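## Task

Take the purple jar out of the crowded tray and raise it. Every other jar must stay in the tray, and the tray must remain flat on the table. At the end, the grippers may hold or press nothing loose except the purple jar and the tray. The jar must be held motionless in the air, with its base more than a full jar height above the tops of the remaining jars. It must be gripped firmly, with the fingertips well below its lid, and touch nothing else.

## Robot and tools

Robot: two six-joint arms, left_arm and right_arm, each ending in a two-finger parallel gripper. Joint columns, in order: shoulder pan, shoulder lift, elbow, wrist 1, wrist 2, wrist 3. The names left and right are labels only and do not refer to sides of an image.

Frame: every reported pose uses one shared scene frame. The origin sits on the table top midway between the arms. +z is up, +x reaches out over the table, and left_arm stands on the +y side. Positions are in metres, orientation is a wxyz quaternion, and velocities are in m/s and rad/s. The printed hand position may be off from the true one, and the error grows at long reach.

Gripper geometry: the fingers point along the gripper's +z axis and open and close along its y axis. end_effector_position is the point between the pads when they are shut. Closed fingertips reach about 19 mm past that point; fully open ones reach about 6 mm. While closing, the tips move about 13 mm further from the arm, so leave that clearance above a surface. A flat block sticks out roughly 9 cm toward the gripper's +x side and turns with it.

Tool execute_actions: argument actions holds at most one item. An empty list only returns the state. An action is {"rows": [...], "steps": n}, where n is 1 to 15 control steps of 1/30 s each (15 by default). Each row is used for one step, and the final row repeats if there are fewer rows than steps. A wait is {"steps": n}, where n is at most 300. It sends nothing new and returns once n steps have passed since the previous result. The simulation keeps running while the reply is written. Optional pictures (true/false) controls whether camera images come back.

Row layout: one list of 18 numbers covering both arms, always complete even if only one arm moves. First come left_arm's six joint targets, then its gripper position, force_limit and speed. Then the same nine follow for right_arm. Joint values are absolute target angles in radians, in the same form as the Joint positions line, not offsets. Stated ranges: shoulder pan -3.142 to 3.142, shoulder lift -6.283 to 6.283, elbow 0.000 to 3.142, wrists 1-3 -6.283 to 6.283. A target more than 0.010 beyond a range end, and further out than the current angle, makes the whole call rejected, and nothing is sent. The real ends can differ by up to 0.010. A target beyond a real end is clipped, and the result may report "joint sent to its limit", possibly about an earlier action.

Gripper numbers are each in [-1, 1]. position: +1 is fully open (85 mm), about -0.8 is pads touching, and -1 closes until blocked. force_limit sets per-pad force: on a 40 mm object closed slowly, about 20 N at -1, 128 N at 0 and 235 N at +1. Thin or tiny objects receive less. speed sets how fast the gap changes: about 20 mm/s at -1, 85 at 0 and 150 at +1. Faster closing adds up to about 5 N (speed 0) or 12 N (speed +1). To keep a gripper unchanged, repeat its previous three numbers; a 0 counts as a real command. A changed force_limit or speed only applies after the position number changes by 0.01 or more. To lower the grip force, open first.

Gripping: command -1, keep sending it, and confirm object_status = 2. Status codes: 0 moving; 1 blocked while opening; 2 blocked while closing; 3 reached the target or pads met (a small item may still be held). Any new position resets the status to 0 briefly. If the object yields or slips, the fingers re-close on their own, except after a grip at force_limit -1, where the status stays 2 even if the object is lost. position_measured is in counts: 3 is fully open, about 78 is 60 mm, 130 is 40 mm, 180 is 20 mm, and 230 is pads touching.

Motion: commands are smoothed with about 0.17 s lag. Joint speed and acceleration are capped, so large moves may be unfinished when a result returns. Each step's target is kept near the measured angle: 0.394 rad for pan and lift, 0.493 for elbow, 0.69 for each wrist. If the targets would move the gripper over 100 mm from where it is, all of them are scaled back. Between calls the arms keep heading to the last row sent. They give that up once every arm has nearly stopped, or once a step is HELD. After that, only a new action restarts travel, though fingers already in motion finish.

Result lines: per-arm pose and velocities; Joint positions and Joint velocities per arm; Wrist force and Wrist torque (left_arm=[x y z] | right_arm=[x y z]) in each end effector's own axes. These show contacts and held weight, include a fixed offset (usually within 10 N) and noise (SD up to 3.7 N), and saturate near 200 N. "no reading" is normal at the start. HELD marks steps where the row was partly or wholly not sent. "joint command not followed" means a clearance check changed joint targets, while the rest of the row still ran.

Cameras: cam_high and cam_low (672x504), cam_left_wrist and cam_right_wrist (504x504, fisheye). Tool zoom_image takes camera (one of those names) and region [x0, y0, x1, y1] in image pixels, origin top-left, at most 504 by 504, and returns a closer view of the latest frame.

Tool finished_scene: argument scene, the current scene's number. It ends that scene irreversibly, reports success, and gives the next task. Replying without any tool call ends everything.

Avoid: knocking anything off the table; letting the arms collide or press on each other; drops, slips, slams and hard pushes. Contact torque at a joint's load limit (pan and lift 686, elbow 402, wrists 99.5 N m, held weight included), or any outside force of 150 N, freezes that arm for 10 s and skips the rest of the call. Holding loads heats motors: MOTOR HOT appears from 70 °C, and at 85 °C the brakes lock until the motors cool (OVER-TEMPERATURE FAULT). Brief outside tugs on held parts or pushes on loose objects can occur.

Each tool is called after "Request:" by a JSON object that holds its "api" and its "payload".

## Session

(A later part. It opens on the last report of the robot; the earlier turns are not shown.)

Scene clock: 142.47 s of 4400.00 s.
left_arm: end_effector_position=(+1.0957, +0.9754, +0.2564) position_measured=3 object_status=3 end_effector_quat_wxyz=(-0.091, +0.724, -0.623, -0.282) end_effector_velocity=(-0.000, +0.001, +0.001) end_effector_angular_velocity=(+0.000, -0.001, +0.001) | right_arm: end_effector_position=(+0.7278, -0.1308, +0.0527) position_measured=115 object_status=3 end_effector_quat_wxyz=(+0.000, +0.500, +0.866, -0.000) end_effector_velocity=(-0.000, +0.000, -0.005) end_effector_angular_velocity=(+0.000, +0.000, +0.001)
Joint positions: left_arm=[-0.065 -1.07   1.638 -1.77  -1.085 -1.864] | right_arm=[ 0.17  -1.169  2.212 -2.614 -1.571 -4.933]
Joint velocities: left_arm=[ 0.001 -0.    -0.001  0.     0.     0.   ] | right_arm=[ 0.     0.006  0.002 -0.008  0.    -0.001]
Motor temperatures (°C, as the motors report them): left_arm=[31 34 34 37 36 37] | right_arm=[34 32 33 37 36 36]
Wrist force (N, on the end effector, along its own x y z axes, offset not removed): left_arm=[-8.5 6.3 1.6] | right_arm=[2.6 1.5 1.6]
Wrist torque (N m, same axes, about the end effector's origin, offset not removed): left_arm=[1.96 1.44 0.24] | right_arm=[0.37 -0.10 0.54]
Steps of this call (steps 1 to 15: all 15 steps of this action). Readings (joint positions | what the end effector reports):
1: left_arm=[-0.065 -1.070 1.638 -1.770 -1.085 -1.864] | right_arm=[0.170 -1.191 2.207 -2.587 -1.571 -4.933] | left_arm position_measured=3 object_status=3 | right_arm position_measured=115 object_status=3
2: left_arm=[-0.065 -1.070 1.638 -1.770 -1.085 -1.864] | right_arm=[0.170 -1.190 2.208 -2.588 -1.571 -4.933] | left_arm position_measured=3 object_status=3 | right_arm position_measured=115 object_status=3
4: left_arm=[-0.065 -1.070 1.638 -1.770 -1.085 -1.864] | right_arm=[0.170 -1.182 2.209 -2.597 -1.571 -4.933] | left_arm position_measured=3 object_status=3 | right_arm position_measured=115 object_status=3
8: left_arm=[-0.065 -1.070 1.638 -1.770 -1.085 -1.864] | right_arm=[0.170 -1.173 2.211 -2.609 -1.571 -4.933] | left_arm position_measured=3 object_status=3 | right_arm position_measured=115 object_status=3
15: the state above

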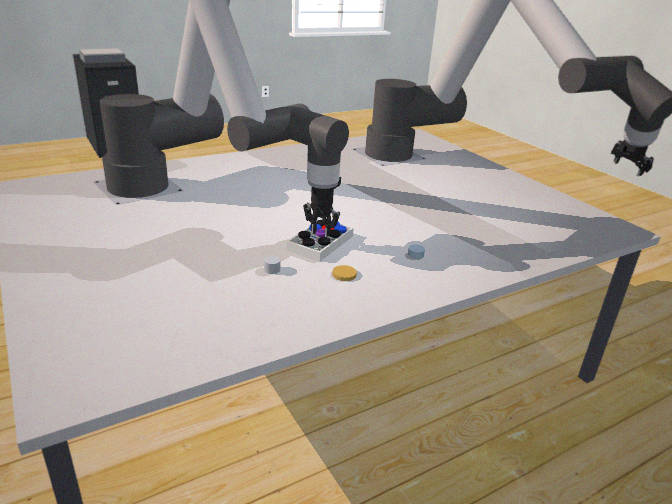

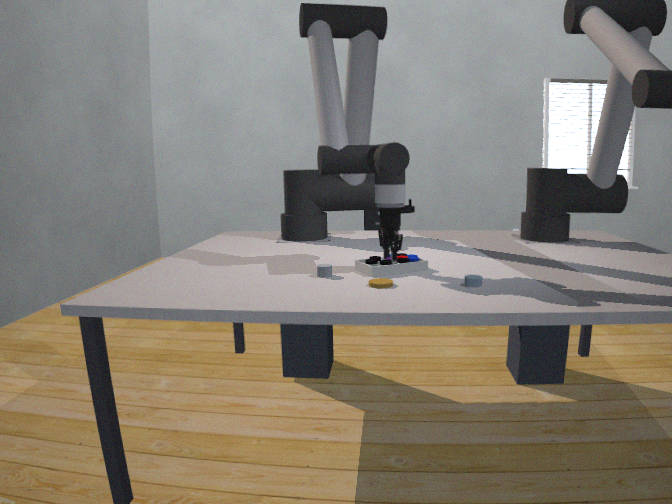

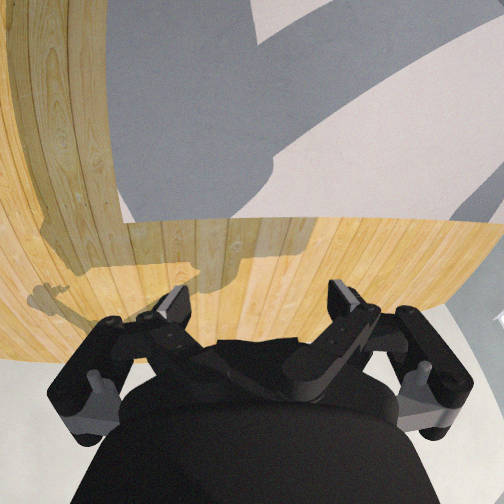

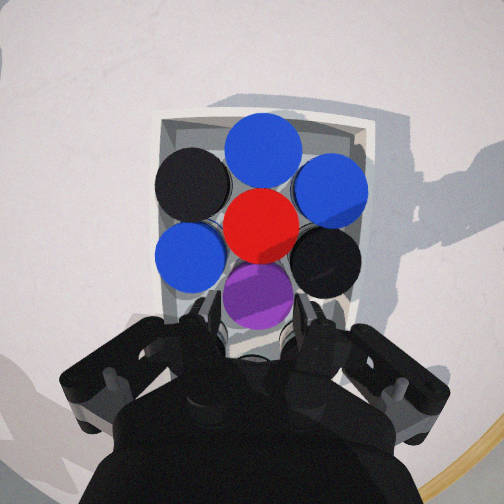

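Request:
{"api": "execute_actions", "payload": {"actions": [{"rows":[[-0.065,-1.07,1.638,-1.77,-1.085,-1.864,1,0,0,0.1759,-1.1682,2.2121,-2.6147,-1.571,-4.9269,-1,-0.6,-1]],"steps":15}], "pictures": false}}

Request:
{"api": "execute_actions", "payload": {"actions": [{"steps":8}], "pictures": false}}

Request:
{"api": "execute_actions", "payload": {"actions": [{"rows":[[-0.065,-1.07,1.638,-1.77,-1.085,-1.864,1,0,0,0.1759,-1.1732,2.2108,-2.6084,-1.571,-4.9269,-1,-0.6,-1],[-0.065,-1.07,1.638,-1.77,-1.085,-1.864,1,0,0,0.1759,-1.1732,2.2108,-2.6084,-1.571,-4.9269,-1,-0.6,-1],[-0.065,-1.07,1.638,-1.77,-1.085,-1.864,1,0,0,0.1759,-1.1732,2.2108,-2.6084,-1.571,-4.9269,-1,-0.6,-1],[-0.065,-1.07,1.638,-1.77,-1.085,-1.864,1,0,0,0.162,-1.1732,2.2108,-2.6084,-1.571,-4.9408,-1,-0.6,-1]],"steps":15}], "pictures": false}}

Request:
{"api": "execute_actions", "payload": {"actions": [{"rows":[[-0.065,-1.07,1.638,-1.77,-1.085,-1.864,1,0,0,0.162,-1.1692,2.2118,-2.6134,-1.571,-4.9408,-1,-0.6,-1]],"steps":10}], "pictures": false}}

Request:
{"api": "execute_actions", "payload": {"actions": [{"rows":[[-0.065,-1.07,1.638,-1.77,-1.085,-1.864,1,0,0,0.162,-1.1692,2.2118,-2.6134,-1.571,-4.9408,0.1,-0.6,-0.7]],"steps":9}], "pictures": false}}

Request:
{"api": "execute_actions", "payload": {"actions": [{"rows":[[-0.065,-1.07,1.638,-1.77,-1.085,-1.864,1,0,0,0.17,-1.1692,2.2118,-2.6134,-1.571,-4.9328,0.1,-0.6,-0.7]],"steps":13}]}}

Scene clock: 153.37 s of 4400.00 s.
left_arm: end_effector_position=(+1.0957, +0.9754, +0.2564) position_measured=3 object_status=3 end_effector_quat_wxyz=(-0.091, +0.724, -0.623, -0.282) end_effector_velocity=(+0.000, -0.002, +0.000) end_effector_angular_velocity=(+0.000, -0.000, -0.001) | right_arm: end_effector_position=(+0.7254, -0.1267, +0.0520) position_measured=131 object_status=0 end_effector_quat_wxyz=(+0.000, +0.500, +0.866, -0.000) end_effector_velocity=(+0.000, +0.001, +0.000) end_effector_angular_velocity=(-0.000, -0.001, +0.002)
Joint positions: left_arm=[-0.065 -1.07   1.638 -1.77  -1.085 -1.864] | right_arm=[ 0.176 -1.168  2.212 -2.615 -1.571 -4.927]
Joint velocities: left_arm=[-0.002 -0.001  0.     0.     0.    -0.   ] | right_arm=[ 0.001  0.    -0.    -0.001 -0.    -0.001]
Motor temperatures (°C, as the motors report them): left_arm=[31 34 34 37 36 37] | right_arm=[34 32 33 37 36 36]
Wrist force (N, on the end effector, along its own x y z axes, offset not removed): left_arm=[-9.1 4.8 5.2] | right_arm=[-12.9 -2.3 -32.4]
Wrist torque (N m, same axes, about the end effector's origin, offset not removed): left_arm=[1.72 1.39 0.33] | right_arm=[0.89 -0.03 0.58]
Steps of this call (steps 1 to 15: the robot went on to your last target; steps 16 to 90: nothing new was sent; then 7.40 s passed at rest; steps 91 to 105: all 15 steps of this action). Readings (joint positions | what the end effector reports):
91: left_arm=[-0.065 -1.070 1.638 -1.770 -1.085 -1.864] | right_arm=[0.170 -1.168 2.212 -2.615 -1.571 -4.932] | left_arm position_measured=3 object_status=3 | right_arm position_measured=115 object_status=0
92: left_arm=[-0.065 -1.070 1.638 -1.770 -1.085 -1.864] | right_arm=[0.171 -1.168 2.212 -2.615 -1.571 -4.932] | left_arm position_measured=3 object_status=3 | right_arm position_measured=115 object_status=0
94: left_arm=[-0.065 -1.070 1.638 -1.770 -1.085 -1.864] | right_arm=[0.173 -1.168 2.212 -2.615 -1.571 -4.930] | left_arm position_measured=3 object_status=3 | right_arm position_measured=116 object_status=0
98: left_arm=[-0.065 -1.070 1.638 -1.770 -1.085 -1.864] | right_arm=[0.175 -1.168 2.212 -2.615 -1.571 -4.928] | left_arm position_measured=3 object_status=3 | right_arm position_measured=123 object_status=0
105: the state above

Scene clock: 153.63 s of 4400.00 s.
left_arm: end_effector_position=(+1.0957, +0.9754, +0.2564) position_measured=3 object_status=3 end_effector_quat_wxyz=(-0.091, +0.724, -0.623, -0.282) end_effector_velocity=(+0.002, +0.000, +0.002) end_effector_angular_velocity=(-0.000, -0.003, +0.000) | right_arm: end_effector_position=(+0.7253, -0.1266, +0.0520) position_measured=131 object_status=2 end_effector_quat_wxyz=(+0.000, +0.500, +0.866, -0.000) end_effector_velocity=(+0.001, +0.000, +0.000) end_effector_angular_velocity=(+0.000, -0.002, +0.002)
Joint positions: left_arm=[-0.065 -1.07   1.638 -1.77  -1.085 -1.864] | right_arm=[ 0.176 -1.168  2.212 -2.615 -1.571 -4.927]
Joint velocities: left_arm=[ 0.     0.    -0.003  0.    -0.     0.   ] | right_arm=[ 0.    -0.    -0.001 -0.001 -0.    -0.002]
Motor temperatures (°C, as the motors report them): left_arm=[31 34 34 37 36 37] | right_arm=[34 32 33 37 36 36]
Wrist force (N, on the end effector, along its own x y z axes, offset not removed): left_arm=[-6.2 5.1 3.8] | right_arm=[-10.2 2.6 -28.0]
Wrist torque (N m, same axes, about the end effector's origin, offset not removed): left_arm=[1.54 0.94 0.21] | right_arm=[0.81 0.39 0.62]
Steps of this call (steps 1 to 8: the robot went on to your last target). Readings (joint positions | what the end effector reports):
1: left_arm=[-0.065 -1.070 1.638 -1.770 -1.085 -1.864] | right_arm=[0.176 -1.168 2.212 -2.615 -1.571 -4.927] | left_arm position_measured=3 object_status=3 | right_arm position_measured=131 object_status=0
2: left_arm=[-0.065 -1.070 1.638 -1.770 -1.085 -1.864] | right_arm=[0.176 -1.168 2.212 -2.615 -1.571 -4.927] | left_arm position_measured=3 object_status=3 | right_arm position_measured=131 object_status=0
4: left_arm=[-0.065 -1.070 1.638 -1.770 -1.085 -1.864] | right_arm=[0.176 -1.168 2.212 -2.615 -1.571 -4.927] | left_arm position_measured=3 object_status=3 | right_arm position_measured=131 object_status=0
8: the state above

Scene clock: 154.13 s of 4400.00 s.
left_arm: end_effector_position=(+1.0957, +0.9754, +0.2564) position_measured=3 object_status=3 end_effector_quat_wxyz=(-0.091, +0.724, -0.623, -0.282) end_effector_velocity=(+0.001, +0.000, +0.001) end_effector_angular_velocity=(+0.000, -0.002, +0.001) | right_arm: end_effector_position=(+0.7309, -0.1364, +0.0558) position_measured=132 object_status=2 end_effector_quat_wxyz=(+0.000, +0.500, +0.866, -0.000) end_effector_velocity=(+0.004, -0.007, +0.001) end_effector_angular_velocity=(-0.001, -0.001, -0.001)
Joint positions: left_arm=[-0.065 -1.07   1.638 -1.77  -1.085 -1.864] | right_arm=[ 0.163 -1.173  2.211 -2.609 -1.571 -4.94 ]
Joint velocities: left_arm=[ 0.    -0.    -0.002  0.     0.    -0.   ] | right_arm=[-0.008 -0.002  0.     0.    -0.001 -0.008]
Motor temperatures (°C, as the motors report them): left_arm=[31 34 34 37 36 37] | right_arm=[34 32 33 37 36 36]
Wrist force (N, on the end effector, along its own x y z axes, offset not removed): left_arm=[-8.2 3.4 3.9] | right_arm=[1.5 4.3 1.3]
Wrist torque (N m, same axes, about the end effector's origin, offset not removed): left_arm=[1.40 1.52 0.31] | right_arm=[0.89 0.19 0.52]
Steps of this call (steps 1 to 15: all 15 steps of this action). Readings (joint positions | what the end effector reports):
1: left_arm=[-0.065 -1.070 1.638 -1.770 -1.085 -1.864] | right_arm=[0.176 -1.168 2.212 -2.615 -1.571 -4.927] | left_arm position_measured=3 object_status=3 | right_arm position_measured=131 object_status=2
2: left_arm=[-0.065 -1.070 1.638 -1.770 -1.085 -1.864] | right_arm=[0.176 -1.169 2.212 -2.614 -1.571 -4.927] | left_arm position_measured=3 object_status=3 | right_arm position_measured=131 object_status=2
4: left_arm=[-0.065 -1.070 1.638 -1.770 -1.085 -1.864] | right_arm=[0.176 -1.170 2.212 -2.612 -1.571 -4.927] | left_arm position_measured=3 object_status=3 | right_arm position_measured=132 object_status=2
8: left_arm=[-0.065 -1.070 1.638 -1.770 -1.085 -1.864] | right_arm=[0.169 -1.172 2.211 -2.610 -1.571 -4.934] | left_arm position_measured=3 object_status=3 | right_arm position_measured=132 object_status=2
15: the state above

Scene clock: 154.47 s of 4400.00 s.
left_arm: end_effector_position=(+1.0957, +0.9754, +0.2564) position_measured=3 object_status=3 end_effector_quat_wxyz=(-0.091, +0.724, -0.623, -0.282) end_effector_velocity=(+0.002, -0.001, +0.003) end_effector_angular_velocity=(-0.000, -0.003, -0.001) | right_arm: end_effector_position=(+0.7316, -0.1371, +0.0534) position_measured=132 object_status=2 end_effector_quat_wxyz=(+0.000, +0.500, +0.866, -0.000) end_effector_velocity=(+0.001, +0.000, -0.003) end_effector_angular_velocity=(+0.001, -0.000, +0.000)
Joint positions: left_arm=[-0.065 -1.07   1.638 -1.77  -1.085 -1.864] | right_arm=[ 0.162 -1.17   2.212 -2.613 -1.571 -4.941]
Joint velocities: left_arm=[-0.001 -0.001 -0.003  0.     0.     0.   ] | right_arm=[-0.001  0.004  0.    -0.005  0.001 -0.001]
Motor temperatures (°C, as the motors report them): left_arm=[31 34 34 37 36 37] | right_arm=[34 32 33 37 36 36]
Wrist force (N, on the end effector, along its own x y z axes, offset not removed): left_arm=[-8.0 8.8 5.4] | right_arm=[1.2 -0.1 3.5]
Wrist torque (N m, same axes, about the end effector's origin, offset not removed): left_arm=[2.40 1.21 0.30] | right_arm=[0.02 0.20 0.58]
Steps of this call (steps 1 to 10: all 10 steps of this action). Readings (joint positions | what the end effector reports):
1: left_arm=[-0.065 -1.070 1.638 -1.770 -1.085 -1.864] | right_arm=[0.163 -1.173 2.211 -2.609 -1.571 -4.940] | left_arm position_measured=3 object_status=3 | right_arm position_measured=132 object_status=2
2: left_arm=[-0.065 -1.070 1.638 -1.770 -1.085 -1.864] | right_arm=[0.163 -1.173 2.211 -2.609 -1.571 -4.940] | left_arm position_measured=3 object_status=3 | right_arm position_measured=132 object_status=2
4: left_arm=[-0.065 -1.070 1.638 -1.770 -1.085 -1.864] | right_arm=[0.162 -1.172 2.211 -2.610 -1.571 -4.940] | left_arm position_measured=3 object_status=3 | right_arm position_measured=132 object_status=2
8: left_arm=[-0.065 -1.070 1.638 -1.770 -1.085 -1.864] | right_arm=[0.162 -1.170 2.211 -2.612 -1.571 -4.941] | left_arm position_measured=3 object_status=3 | right_arm position_measured=132 object_status=2
10: the state above

Scene clock: 154.77 s of 4400.00 s.
left_arm: end_effector_position=(+1.0957, +0.9754, +0.2564) position_measured=3 object_status=3 end_effector_quat_wxyz=(-0.091, +0.724, -0.623, -0.282) end_effector_velocity=(+0.000, -0.001, +0.000) end_effector_angular_velocity=(+0.000, -0.000, -0.001) | right_arm: end_effector_position=(+0.7316, -0.1371, +0.0530) position_measured=117 object_status=0 end_effector_quat_wxyz=(+0.000, +0.500, +0.866, -0.000) end_effector_velocity=(+0.001, +0.001, +0.000) end_effector_angular_velocity=(+0.001, -0.001, +0.000)
Joint positions: left_arm=[-0.065 -1.07   1.638 -1.77  -1.085 -1.864] | right_arm=[ 0.162 -1.169  2.212 -2.613 -1.571 -4.941]
Joint velocities: left_arm=[-0.001  0.    -0.     0.     0.001 -0.   ] | right_arm=[ 0.     0.    -0.001 -0.     0.001 -0.   ]
Motor temperatures (°C, as the motors report them): left_arm=[31 34 34 37 36 37] | right_arm=[34 32 33 37 36 36]
Wrist force (N, on the end effector, along its own x y z axes, offset not removed): left_arm=[-12.6 2.2 1.0] | right_arm=[1.4 1.3 0.3]
Wrist torque (N m, same axes, about the end effector's origin, offset not removed): left_arm=[1.19 2.12 0.52] | right_arm=[0.35 0.19 0.57]
Steps of this call (steps 1 to 9: all 9 steps of this action). Readings (joint positions | what the end effector reports):
1: left_arm=[-0.065 -1.070 1.638 -1.770 -1.085 -1.864] | right_arm=[0.162 -1.170 2.212 -2.613 -1.571 -4.941] | left_arm position_measured=3 object_status=3 | right_arm position_measured=132 object_status=0
2: left_arm=[-0.065 -1.070 1.638 -1.770 -1.085 -1.864] | right_arm=[0.162 -1.170 2.212 -2.613 -1.571 -4.941] | left_arm position_measured=3 object_status=3 | right_arm position_measured=132 object_status=0
4: left_arm=[-0.065 -1.070 1.638 -1.770 -1.085 -1.864] | right_arm=[0.162 -1.169 2.212 -2.613 -1.571 -4.941] | left_arm position_measured=3 object_status=3 | right_arm position_measured=128 object_status=0
8: left_arm=[-0.065 -1.070 1.638 -1.770 -1.085 -1.864] | right_arm=[0.162 -1.169 2.212 -2.613 -1.571 -4.941] | left_arm position_measured=3 object_status=3 | right_arm position_measured=118 object_status=0
9: the state above

Scene clock: 155.20 s of 4400.00 s.
left_arm: end_effector_position=(+1.0957, +0.9754, +0.2564) position_measured=3 object_status=3 end_effector_quat_wxyz=(-0.091, +0.724, -0.623, -0.282) end_effector_velocity=(+0.001, +0.000, +0.002) end_effector_angular_velocity=(+0.000, -0.003, +0.001) | right_arm: end_effector_position=(+0.7282, -0.1314, +0.0529) position_measured=117 object_status=3 end_effector_quat_wxyz=(+0.000, +0.500, +0.866, -0.000) end_effector_velocity=(-0.001, +0.003, +0.001) end_effector_angular_velocity=(-0.001, -0.000, -0.000)
Joint positions: left_arm=[-0.065 -1.07   1.638 -1.77  -1.085 -1.864] | right_arm=[ 0.169 -1.169  2.212 -2.613 -1.571 -4.933]
Joint velocities: left_arm=[ 0.    -0.001 -0.002 -0.     0.    -0.001] | right_arm=[ 0.004  0.    -0.002  0.001 -0.001  0.004]
Motor temperatures (°C, as the motors report them): left_arm=[31 34 34 37 36 37] | right_arm=[34 32 33 37 36 36]
Wrist force (N, on the end effector, along its own x y z axes, offset not removed): left_arm=[-10.6 4.3 5.7] | right_arm=[1.9 0.8 0.5]
Wrist torque (N m, same axes, about the end effector's origin, offset not removed): left_arm=[1.48 1.79 0.42] | right_arm=[0.27 0.12 0.56]
Steps of this call (steps 1 to 13: all 13 steps of this action). Readings (joint positions | what the end effector reports):
1: left_arm=[-0.065 -1.070 1.638 -1.770 -1.085 -1.864] | right_arm=[0.162 -1.169 2.212 -2.613 -1.571 -4.941] | left_arm position_measured=3 object_status=3 | right_arm position_measured=117 object_status=0
2: left_arm=[-0.065 -1.070 1.638 -1.770 -1.085 -1.864] | right_arm=[0.162 -1.169 2.212 -2.613 -1.571 -4.940] | left_arm position_measured=3 object_status=3 | right_arm position_measured=117 object_status=0
4: left_arm=[-0.065 -1.070 1.638 -1.770 -1.085 -1.864] | right_arm=[0.165 -1.169 2.212 -2.613 -1.571 -4.938] | left_arm position_measured=3 object_status=3 | right_arm position_measured=117 object_status=0
8: left_arm=[-0.065 -1.070 1.638 -1.770 -1.085 -1.864] | right_arm=[0.168 -1.169 2.212 -2.613 -1.571 -4.935] | left_arm position_measured=3 object_status=3 | right_arm position_measured=117 object_status=3
13: the state above

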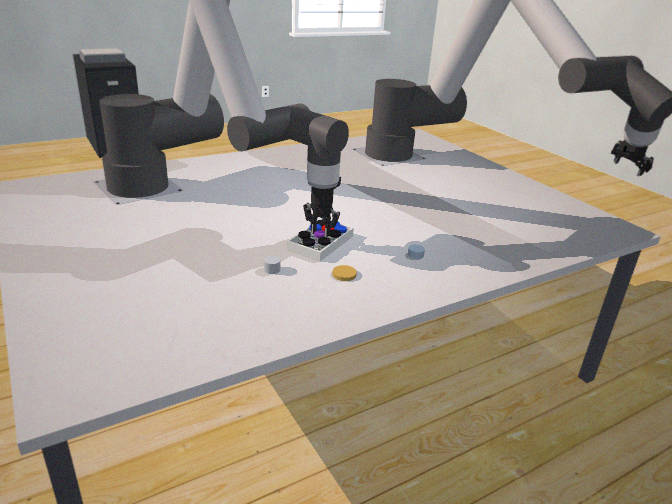

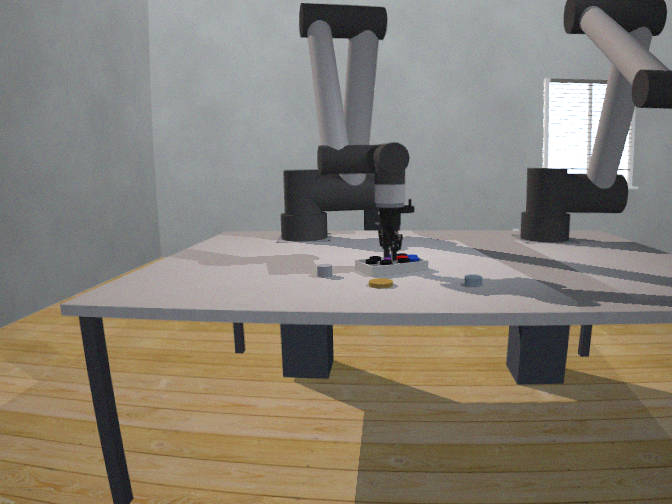

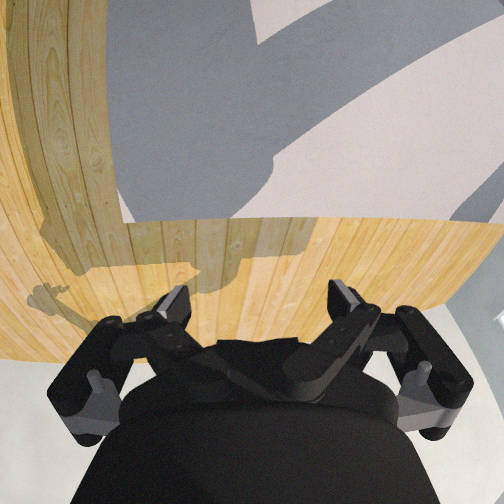

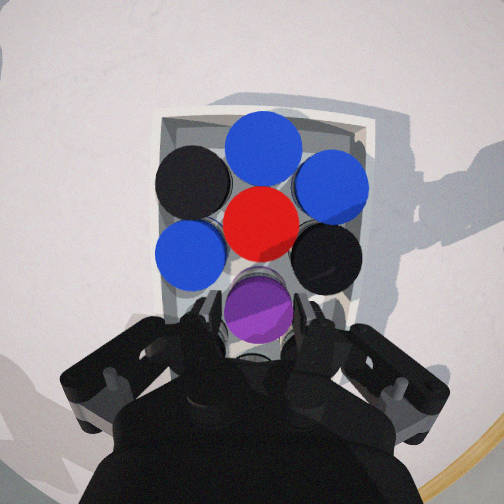

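Descend .022.

Request:
{"api": "execute_actions", "payload": {"actions": [{"rows":[[-0.065,-1.07,1.638,-1.77,-1.085,-1.864,1,0,0,0.17,-1.162,2.2135,-2.6223,-1.571,-4.9328,0.1,-0.6,-0.7],[-0.065,-1.07,1.638,-1.77,-1.085,-1.864,1,0,0,0.17,-1.155,2.2152,-2.631,-1.571,-4.9328,0.1,-0.6,-0.7],[-0.065,-1.07,1.638,-1.77,-1.085,-1.864,1,0,0,0.17,-1.155,2.2152,-2.631,-1.571,-4.9328,0.1,-0.6,-0.7],[-0.065,-1.07,1.638,-1.77,-1.085,-1.864,1,0,0,0.17,-1.1417,2.2184,-2.6475,-1.571,-4.9328,0.1,-0.6,-0.7]],"steps":15}]}}

Scene clock: 159.83 s of 4400.00 s.
left_arm: end_effector_position=(+1.0957, +0.9754, +0.2564) position_measured=3 object_status=3 end_effector_quat_wxyz=(-0.091, +0.724, -0.623, -0.282) end_effector_velocity=(+0.001, -0.001, +0.001) end_effector_angular_velocity=(+0.000, -0.001, -0.002) | right_arm: end_effector_position=(+0.7280, -0.1310, +0.0323) position_measured=117 object_status=3 end_effector_quat_wxyz=(+0.000, +0.500, +0.866, -0.000) end_effector_velocity=(-0.001, -0.000, -0.010) end_effector_angular_velocity=(+0.001, +0.000, -0.001)
Joint positions: left_arm=[-0.065 -1.07   1.638 -1.77  -1.085 -1.864] | right_arm=[ 0.17  -1.143  2.218 -2.646 -1.571 -4.933]
Joint velocities: left_arm=[-0.001 -0.    -0.001  0.     0.     0.   ] | right_arm=[-0.     0.012  0.004 -0.015  0.001  0.   ]
Motor temperatures (°C, as the motors report them): left_arm=[31 34 34 37 36 37] | right_arm=[34 32 33 37 36 36]
Wrist force (N, on the end effector, along its own x y z axes, offset not removed): left_arm=[-11.8 8.7 2.8] | right_arm=[1.0 0.4 -1.1]
Wrist torque (N m, same axes, about the end effector's origin, offset not removed): left_arm=[2.32 2.07 0.39] | right_arm=[0.22 0.32 0.50]
Steps of this call (steps 1 to 15: the robot went on to your last target; steps 16 to 90: nothing new was sent; then 1.13 s passed at rest; steps 91 to 105: all 15 steps of this action). Readings (joint positions | what the end effector reports):
91: left_arm=[-0.065 -1.070 1.638 -1.770 -1.085 -1.864] | right_arm=[0.170 -1.169 2.212 -2.613 -1.571 -4.933] | left_arm position_measured=3 object_status=3 | right_arm position_measured=117 object_status=3
92: left_arm=[-0.065 -1.070 1.638 -1.770 -1.085 -1.864] | right_arm=[0.170 -1.169 2.212 -2.614 -1.571 -4.933] | left_arm position_measured=3 object_status=3 | right_arm position_measured=117 object_status=3
94: left_arm=[-0.065 -1.070 1.638 -1.770 -1.085 -1.864] | right_arm=[0.170 -1.165 2.213 -2.619 -1.571 -4.933] | left_arm position_measured=3 object_status=3 | right_arm position_measured=117 object_status=3
98: left_arm=[-0.065 -1.070 1.638 -1.770 -1.085 -1.864] | right_arm=[0.170 -1.151 2.216 -2.636 -1.571 -4.933] | left_arm position_measured=3 object_status=3 | right_arm position_measured=117 object_status=3
105: the state above

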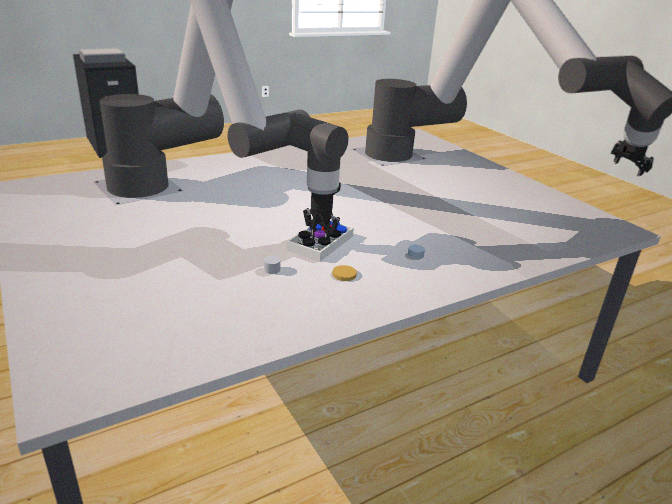

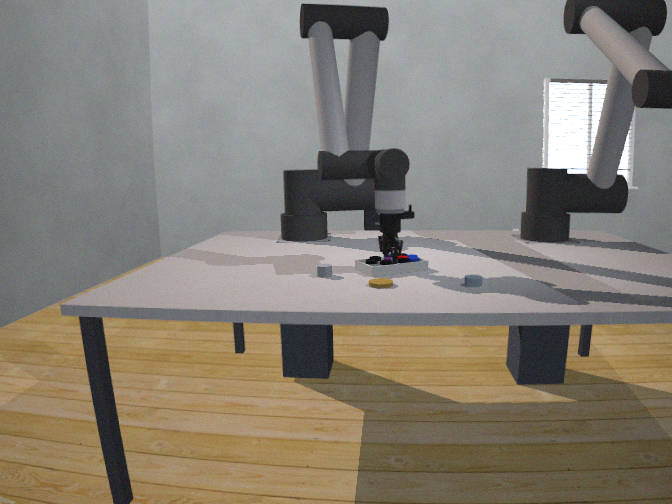

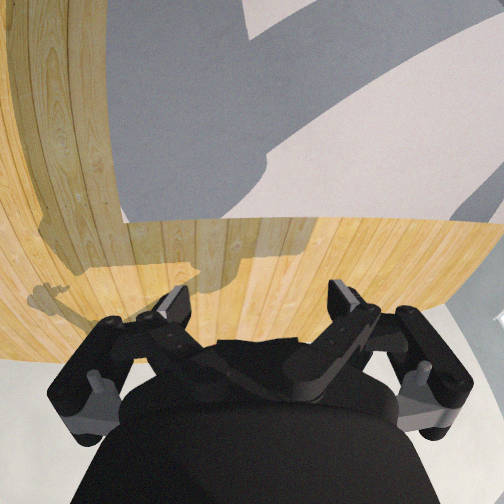

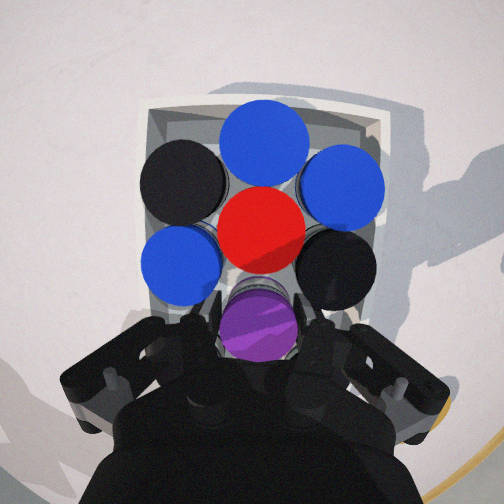

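Request:
{"api": "execute_actions", "payload": {"actions": [{"rows":[[-0.065,-1.07,1.638,-1.77,-1.085,-1.864,1,0,0,0.17,-1.1417,2.2184,-2.6475,-1.571,-4.9328,-0.97,-0.4,-0.7]],"steps":15}], "pictures": false}}

Request:
{"api": "execute_actions", "payload": {"actions": [{"rows":[[-0.065,-1.07,1.638,-1.77,-1.085,-1.864,1,0,0,0.17,-1.155,2.2152,-2.631,-1.571,-4.9328,-0.97,-0.4,-0.7],[-0.065,-1.07,1.638,-1.77,-1.085,-1.864,1,0,0,0.17,-1.155,2.2152,-2.631,-1.571,-4.9328,-0.97,-0.4,-0.7],[-0.065,-1.07,1.638,-1.77,-1.085,-1.864,1,0,0,0.17,-1.155,2.2152,-2.631,-1.571,-4.9328,-0.97,-0.4,-0.7],[-0.065,-1.07,1.638,-1.77,-1.085,-1.864,1,0,0,0.17,-1.1692,2.2118,-2.6134,-1.571,-4.9328,-0.97,-0.4,-0.7],[-0.065,-1.07,1.638,-1.77,-1.085,-1.864,1,0,0,0.17,-1.1692,2.2118,-2.6134,-1.571,-4.9328,-1,0.9,-0.7],[-0.065,-1.07,1.638,-1.77,-1.085,-1.864,1,0,0,0.17,-1.1692,2.2118,-2.6134,-1.571,-4.9328,-1,0.9,-0.7],[-0.065,-1.07,1.638,-1.77,-1.085,-1.864,1,0,0,0.17,-1.1908,2.206,-2.586,-1.571,-4.9328,-1,0.9,-0.7],[-0.065,-1.07,1.638,-1.77,-1.085,-1.864,1,0,0,0.17,-1.1908,2.206,-2.586,-1.571,-4.9328,-1,0.9,-0.7],[-0.065,-1.07,1.638,-1.77,-1.085,-1.864,1,0,0,0.17,-1.1908,2.206,-2.586,-1.571,-4.9328,-1,0.9,-0.7],[-0.065,-1.07,1.638,-1.77,-1.085,-1.864,1,0,0,0.17,-1.227,2.195,-2.5388,-1.571,-4.9328,-1,0.9,-0.7],[-0.065,-1.07,1.638,-1.77,-1.085,-1.864,1,0,0,0.17,-1.227,2.195,-2.5388,-1.571,-4.9328,-1,0.9,-0.7],[-0.065,-1.07,1.638,-1.77,-1.085,-1.864,1,0,0,0.17,-1.227,2.195,-2.5388,-1.571,-4.9328,-1,0.9,-0.7],[-0.065,-1.07,1.638,-1.77,-1.085,-1.864,1,0,0,0.17,-1.27,2.179,-2.48,-1.571,-4.9328,-1,0.9,-0.7]],"steps":15}], "pictures": false}}

Request:
{"api": "execute_actions", "payload": {"actions": [{"rows":[[-0.065,-1.07,1.638,-1.77,-1.085,-1.864,1,0,0,0.17,-1.315,2.158,-2.414,-1.571,-4.9328,-1,0.9,-0.7],[-0.065,-1.07,1.638,-1.77,-1.085,-1.864,1,0,0,0.17,-1.315,2.158,-2.414,-1.571,-4.9328,-1,0.9,-0.7],[-0.065,-1.07,1.638,-1.77,-1.085,-1.864,1,0,0,0.17,-1.315,2.158,-2.414,-1.571,-4.9328,-1,0.9,-0.7],[-0.065,-1.07,1.638,-1.77,-1.085,-1.864,1,0,0,0.17,-1.358,2.136,-2.349,-1.571,-4.9328,-1,0.9,-0.7]],"steps":15}], "pictures": false}}

Request:
{"api": "execute_actions", "payload": {"actions": [{"steps":20}]}}

Scene clock: 173.90 s of 4400.00 s.
left_arm: end_effector_position=(+1.0957, +0.9754, +0.2564) position_measured=3 object_status=3 end_effector_quat_wxyz=(-0.091, +0.724, -0.623, -0.282) end_effector_velocity=(-0.001, -0.000, -0.001) end_effector_angular_velocity=(-0.000, +0.002, +0.000) | right_arm: end_effector_position=(+0.7280, -0.1310, +0.0311) position_measured=131 object_status=2 end_effector_quat_wxyz=(+0.000, +0.500, +0.866, -0.000) end_effector_velocity=(+0.001, +0.000, +0.000) end_effector_angular_velocity=(+0.000, -0.002, -0.002)
Joint positions: left_arm=[-0.065 -1.07   1.638 -1.77  -1.085 -1.864] | right_arm=[ 0.17  -1.142  2.218 -2.648 -1.571 -4.933]
Joint velocities: left_arm=[-0.     0.     0.002 -0.    -0.    -0.   ] | right_arm=[-0.     0.    -0.    -0.001 -0.     0.002]
Motor temperatures (°C, as the motors report them): left_arm=[31 34 34 37 36 37] | right_arm=[34 32 33 37 36 36]
Wrist force (N, on the end effector, along its own x y z axes, offset not removed): left_arm=[-10.0 2.9 3.7] | right_arm=[2.8 -8.1 -32.6]
Wrist torque (N m, same axes, about the end effector's origin, offset not removed): left_arm=[1.17 1.62 0.40] | right_arm=[0.26 -0.07 0.54]
Steps of this call (steps 1 to 15: the robot went on to your last target; steps 16 to 90: nothing new was sent; then 10.57 s passed at rest; steps 91 to 105: all 15 steps of this action). Readings (joint positions | what the end effector reports):
91: left_arm=[-0.065 -1.070 1.638 -1.770 -1.085 -1.864] | right_arm=[0.170 -1.142 2.218 -2.648 -1.571 -4.933] | left_arm position_measured=3 object_status=3 | right_arm position_measured=117 object_status=0
92: left_arm=[-0.065 -1.070 1.638 -1.770 -1.085 -1.864] | right_arm=[0.170 -1.142 2.218 -2.648 -1.571 -4.933] | left_arm position_measured=3 object_status=3 | right_arm position_measured=117 object_status=0
94: left_arm=[-0.065 -1.070 1.638 -1.770 -1.085 -1.864] | right_arm=[0.170 -1.142 2.218 -2.648 -1.571 -4.933] | left_arm position_measured=3 object_status=3 | right_arm position_measured=120 object_status=0
98: left_arm=[-0.065 -1.070 1.638 -1.770 -1.085 -1.864] | right_arm=[0.170 -1.142 2.218 -2.648 -1.571 -4.933] | left_arm position_measured=3 object_status=3 | right_arm position_measured=130 object_status=0
105: the state above

Scene clock: 174.40 s of 4400.00 s.
left_arm: end_effector_position=(+1.0957, +0.9754, +0.2564) position_measured=3 object_status=3 end_effector_quat_wxyz=(-0.091, +0.724, -0.623, -0.282) end_effector_velocity=(+0.001, +0.000, +0.002) end_effector_angular_velocity=(-0.000, -0.002, +0.000) | right_arm: end_effector_position=(+0.7289, -0.1307, +0.0929) position_measured=137 object_status=0 end_effector_quat_wxyz=(+0.001, +0.500, +0.866, +0.000) end_effector_velocity=(+0.010, +0.003, +0.323) end_effector_angular_velocity=(+0.007, -0.022, -0.000)
Joint positions: left_arm=[-0.065 -1.07   1.638 -1.77  -1.085 -1.864] | right_arm=[ 0.17  -1.217  2.197 -2.551 -1.571 -4.933]
Joint velocities: left_arm=[ 0.    -0.    -0.002  0.    -0.    -0.   ] | right_arm=[ 0.    -0.377 -0.131  0.485  0.     0.   ]
Motor temperatures (°C, as the motors report them): left_arm=[31 34 34 37 36 37] | right_arm=[34 32 33 37 36 36]
Wrist force (N, on the end effector, along its own x y z axes, offset not removed): left_arm=[-10.8 1.7 1.9] | right_arm=[3.3 2.6 6.2]
Wrist torque (N m, same axes, about the end effector's origin, offset not removed): left_arm=[1.06 1.59 0.40] | right_arm=[0.53 -0.14 0.62]
Steps of this call (steps 1 to 15: all 15 steps of this action). Readings (joint positions | what the end effector reports):
1: left_arm=[-0.065 -1.070 1.638 -1.770 -1.085 -1.864] | right_arm=[0.170 -1.142 2.218 -2.648 -1.571 -4.933] | left_arm position_measured=3 object_status=3 | right_arm position_measured=131 object_status=2
2: left_arm=[-0.065 -1.070 1.638 -1.770 -1.085 -1.864] | right_arm=[0.170 -1.143 2.218 -2.647 -1.571 -4.933] | left_arm position_measured=3 object_status=3 | right_arm position_measured=131 object_status=2
4: left_arm=[-0.065 -1.070 1.638 -1.770 -1.085 -1.864] | right_arm=[0.170 -1.147 2.217 -2.641 -1.571 -4.933] | left_arm position_measured=3 object_status=3 | right_arm position_measured=132 object_status=2
8: left_arm=[-0.065 -1.070 1.638 -1.770 -1.085 -1.864] | right_arm=[0.170 -1.161 2.214 -2.624 -1.571 -4.933] | left_arm position_measured=3 object_status=3 | right_arm position_measured=133 object_status=0
15: the state above

Scene clock: 174.90 s of 4400.00 s.
left_arm: end_effector_position=(+1.0957, +0.9754, +0.2564) position_measured=3 object_status=3 end_effector_quat_wxyz=(-0.091, +0.724, -0.623, -0.282) end_effector_velocity=(-0.001, +0.000, -0.000) end_effector_angular_velocity=(-0.000, +0.001, +0.000) | right_arm: end_effector_position=(+0.7257, -0.1317, +0.2146) position_measured=137 object_status=2 end_effector_quat_wxyz=(+0.000, +0.500, +0.866, +0.000) end_effector_velocity=(-0.005, -0.002, +0.042) end_effector_angular_velocity=(-0.001, +0.003, -0.001)
Joint positions: left_arm=[-0.065 -1.07   1.638 -1.77  -1.085 -1.864] | right_arm=[ 0.17  -1.352  2.139 -2.358 -1.571 -4.933]
Joint velocities: left_arm=[ 0.001  0.     0.     0.    -0.     0.   ] | right_arm=[-0.    -0.045 -0.02   0.068 -0.     0.001]
Motor temperatures (°C, as the motors report them): left_arm=[31 34 34 37 36 37] | right_arm=[34 32 33 37 36 36]
Wrist force (N, on the end effector, along its own x y z axes, offset not removed): left_arm=[-5.5 6.9 3.8] | right_arm=[2.6 1.7 2.0]
Wrist torque (N m, same axes, about the end effector's origin, offset not removed): left_arm=[1.94 0.71 0.30] | right_arm=[0.45 -0.02 0.55]
Steps of this call (steps 1 to 15: all 15 steps of this action). Readings (joint positions | what the end effector reports):
1: left_arm=[-0.065 -1.070 1.638 -1.770 -1.085 -1.864] | right_arm=[0.170 -1.229 2.193 -2.536 -1.571 -4.933] | left_arm position_measured=3 object_status=3 | right_arm position_measured=137 object_status=0
2: left_arm=[-0.065 -1.070 1.638 -1.770 -1.085 -1.864] | right_arm=[0.170 -1.241 2.188 -2.520 -1.571 -4.933] | left_arm position_measured=3 object_status=3 | right_arm position_measured=137 object_status=2
4: left_arm=[-0.065 -1.070 1.638 -1.770 -1.085 -1.864] | right_arm=[0.170 -1.268 2.177 -2.482 -1.571 -4.933] | left_arm position_measured=3 object_status=3 | right_arm position_measured=137 object_status=2
8: left_arm=[-0.065 -1.070 1.638 -1.770 -1.085 -1.864] | right_arm=[0.170 -1.321 2.153 -2.405 -1.571 -4.933] | left_arm position_measured=3 object_status=3 | right_arm position_measured=137 object_status=2
15: the state above

Scene clock: 175.57 s of 4400.00 s.
left_arm: end_effector_position=(+1.0957, +0.9754, +0.2564) position_measured=3 object_status=3 end_effector_quat_wxyz=(-0.091, +0.724, -0.623, -0.282) end_effector_velocity=(+0.001, -0.001, +0.002) end_effector_angular_velocity=(-0.000, -0.002, -0.001) | right_arm: end_effector_position=(+0.7251, -0.1319, +0.2199) position_measured=137 object_status=2 end_effector_quat_wxyz=(+0.000, +0.500, +0.866, -0.000) end_effector_velocity=(+0.000, -0.000, +0.000) end_effector_angular_velocity=(-0.000, -0.000, -0.000)
Joint positions: left_arm=[-0.065 -1.07   1.638 -1.77  -1.085 -1.864] | right_arm=[ 0.17  -1.358  2.136 -2.349 -1.571 -4.933]
Joint velocities: left_arm=[-0.001 -0.001 -0.001 -0.     0.     0.   ] | right_arm=[ 0.    -0.    -0.001  0.001 -0.     0.   ]
Motor temperatures (°C, as the motors report them): left_arm=[31 34 34 37 36 37] | right_arm=[34 32 33 37 36 36]
Wrist force (N, on the end effector, along its own x y z axes, offset not removed): left_arm=[-10.0 3.8 2.4] | right_arm=[2.2 4.4 4.3]
Wrist torque (N m, same axes, about the end effector's origin, offset not removed): left_arm=[1.48 1.51 0.43] | right_arm=[1.02 0.02 0.58]
Steps of this call (steps 1 to 15: the robot went on to your last target; steps 16 to 20: nothing new was sent). Readings (joint positions | what the end effector reports):
1: left_arm=[-0.065 -1.070 1.638 -1.770 -1.085 -1.864] | right_arm=[0.170 -1.354 2.138 -2.356 -1.571 -4.933] | left_arm position_measured=3 object_status=3 | right_arm position_measured=137 object_status=2
2: left_arm=[-0.065 -1.070 1.638 -1.770 -1.085 -1.864] | right_arm=[0.170 -1.355 2.138 -2.354 -1.571 -4.933] | left_arm position_measured=3 object_status=3 | right_arm position_measured=137 object_status=2
4: left_arm=[-0.065 -1.070 1.638 -1.770 -1.085 -1.864] | right_arm=[0.170 -1.356 2.137 -2.352 -1.571 -4.933] | left_arm position_measured=3 object_status=3 | right_arm position_measured=137 object_status=2
8: left_arm=[-0.065 -1.070 1.638 -1.770 -1.085 -1.864] | right_arm=[0.170 -1.357 2.136 -2.350 -1.571 -4.933] | left_arm position_measured=3 object_status=3 | right_arm position_measured=137 object_status=2
20: the state above
All arms were judged still, so your last target was given up. Only a new action makes them travel on or press farther. Fingers that are still opening or closing keep moving.

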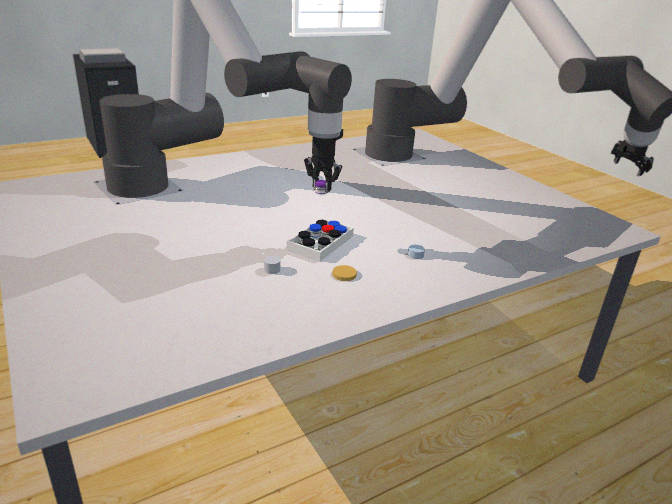

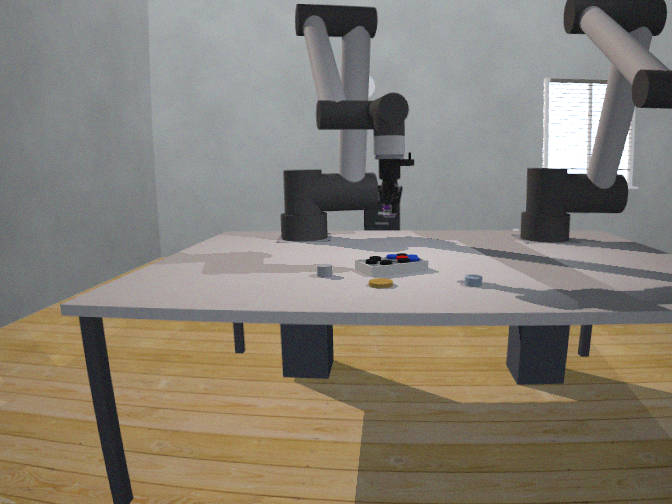

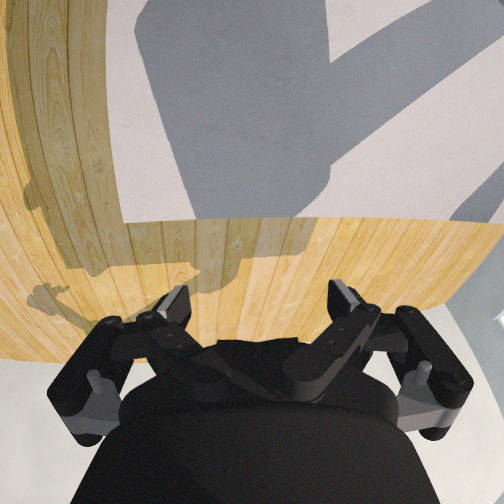

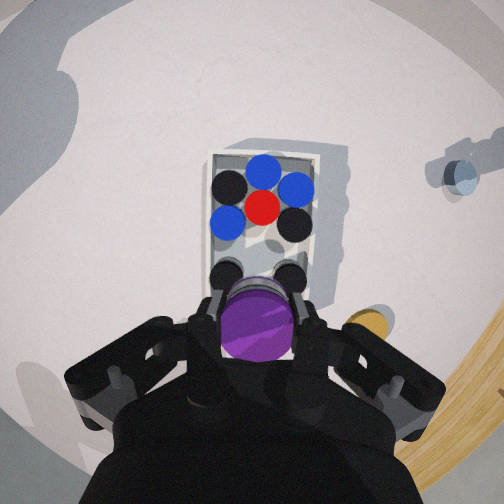

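Request:
{"api": "finished_scene", "payload": {"scene": 2}}

The scene is finished: the task was done.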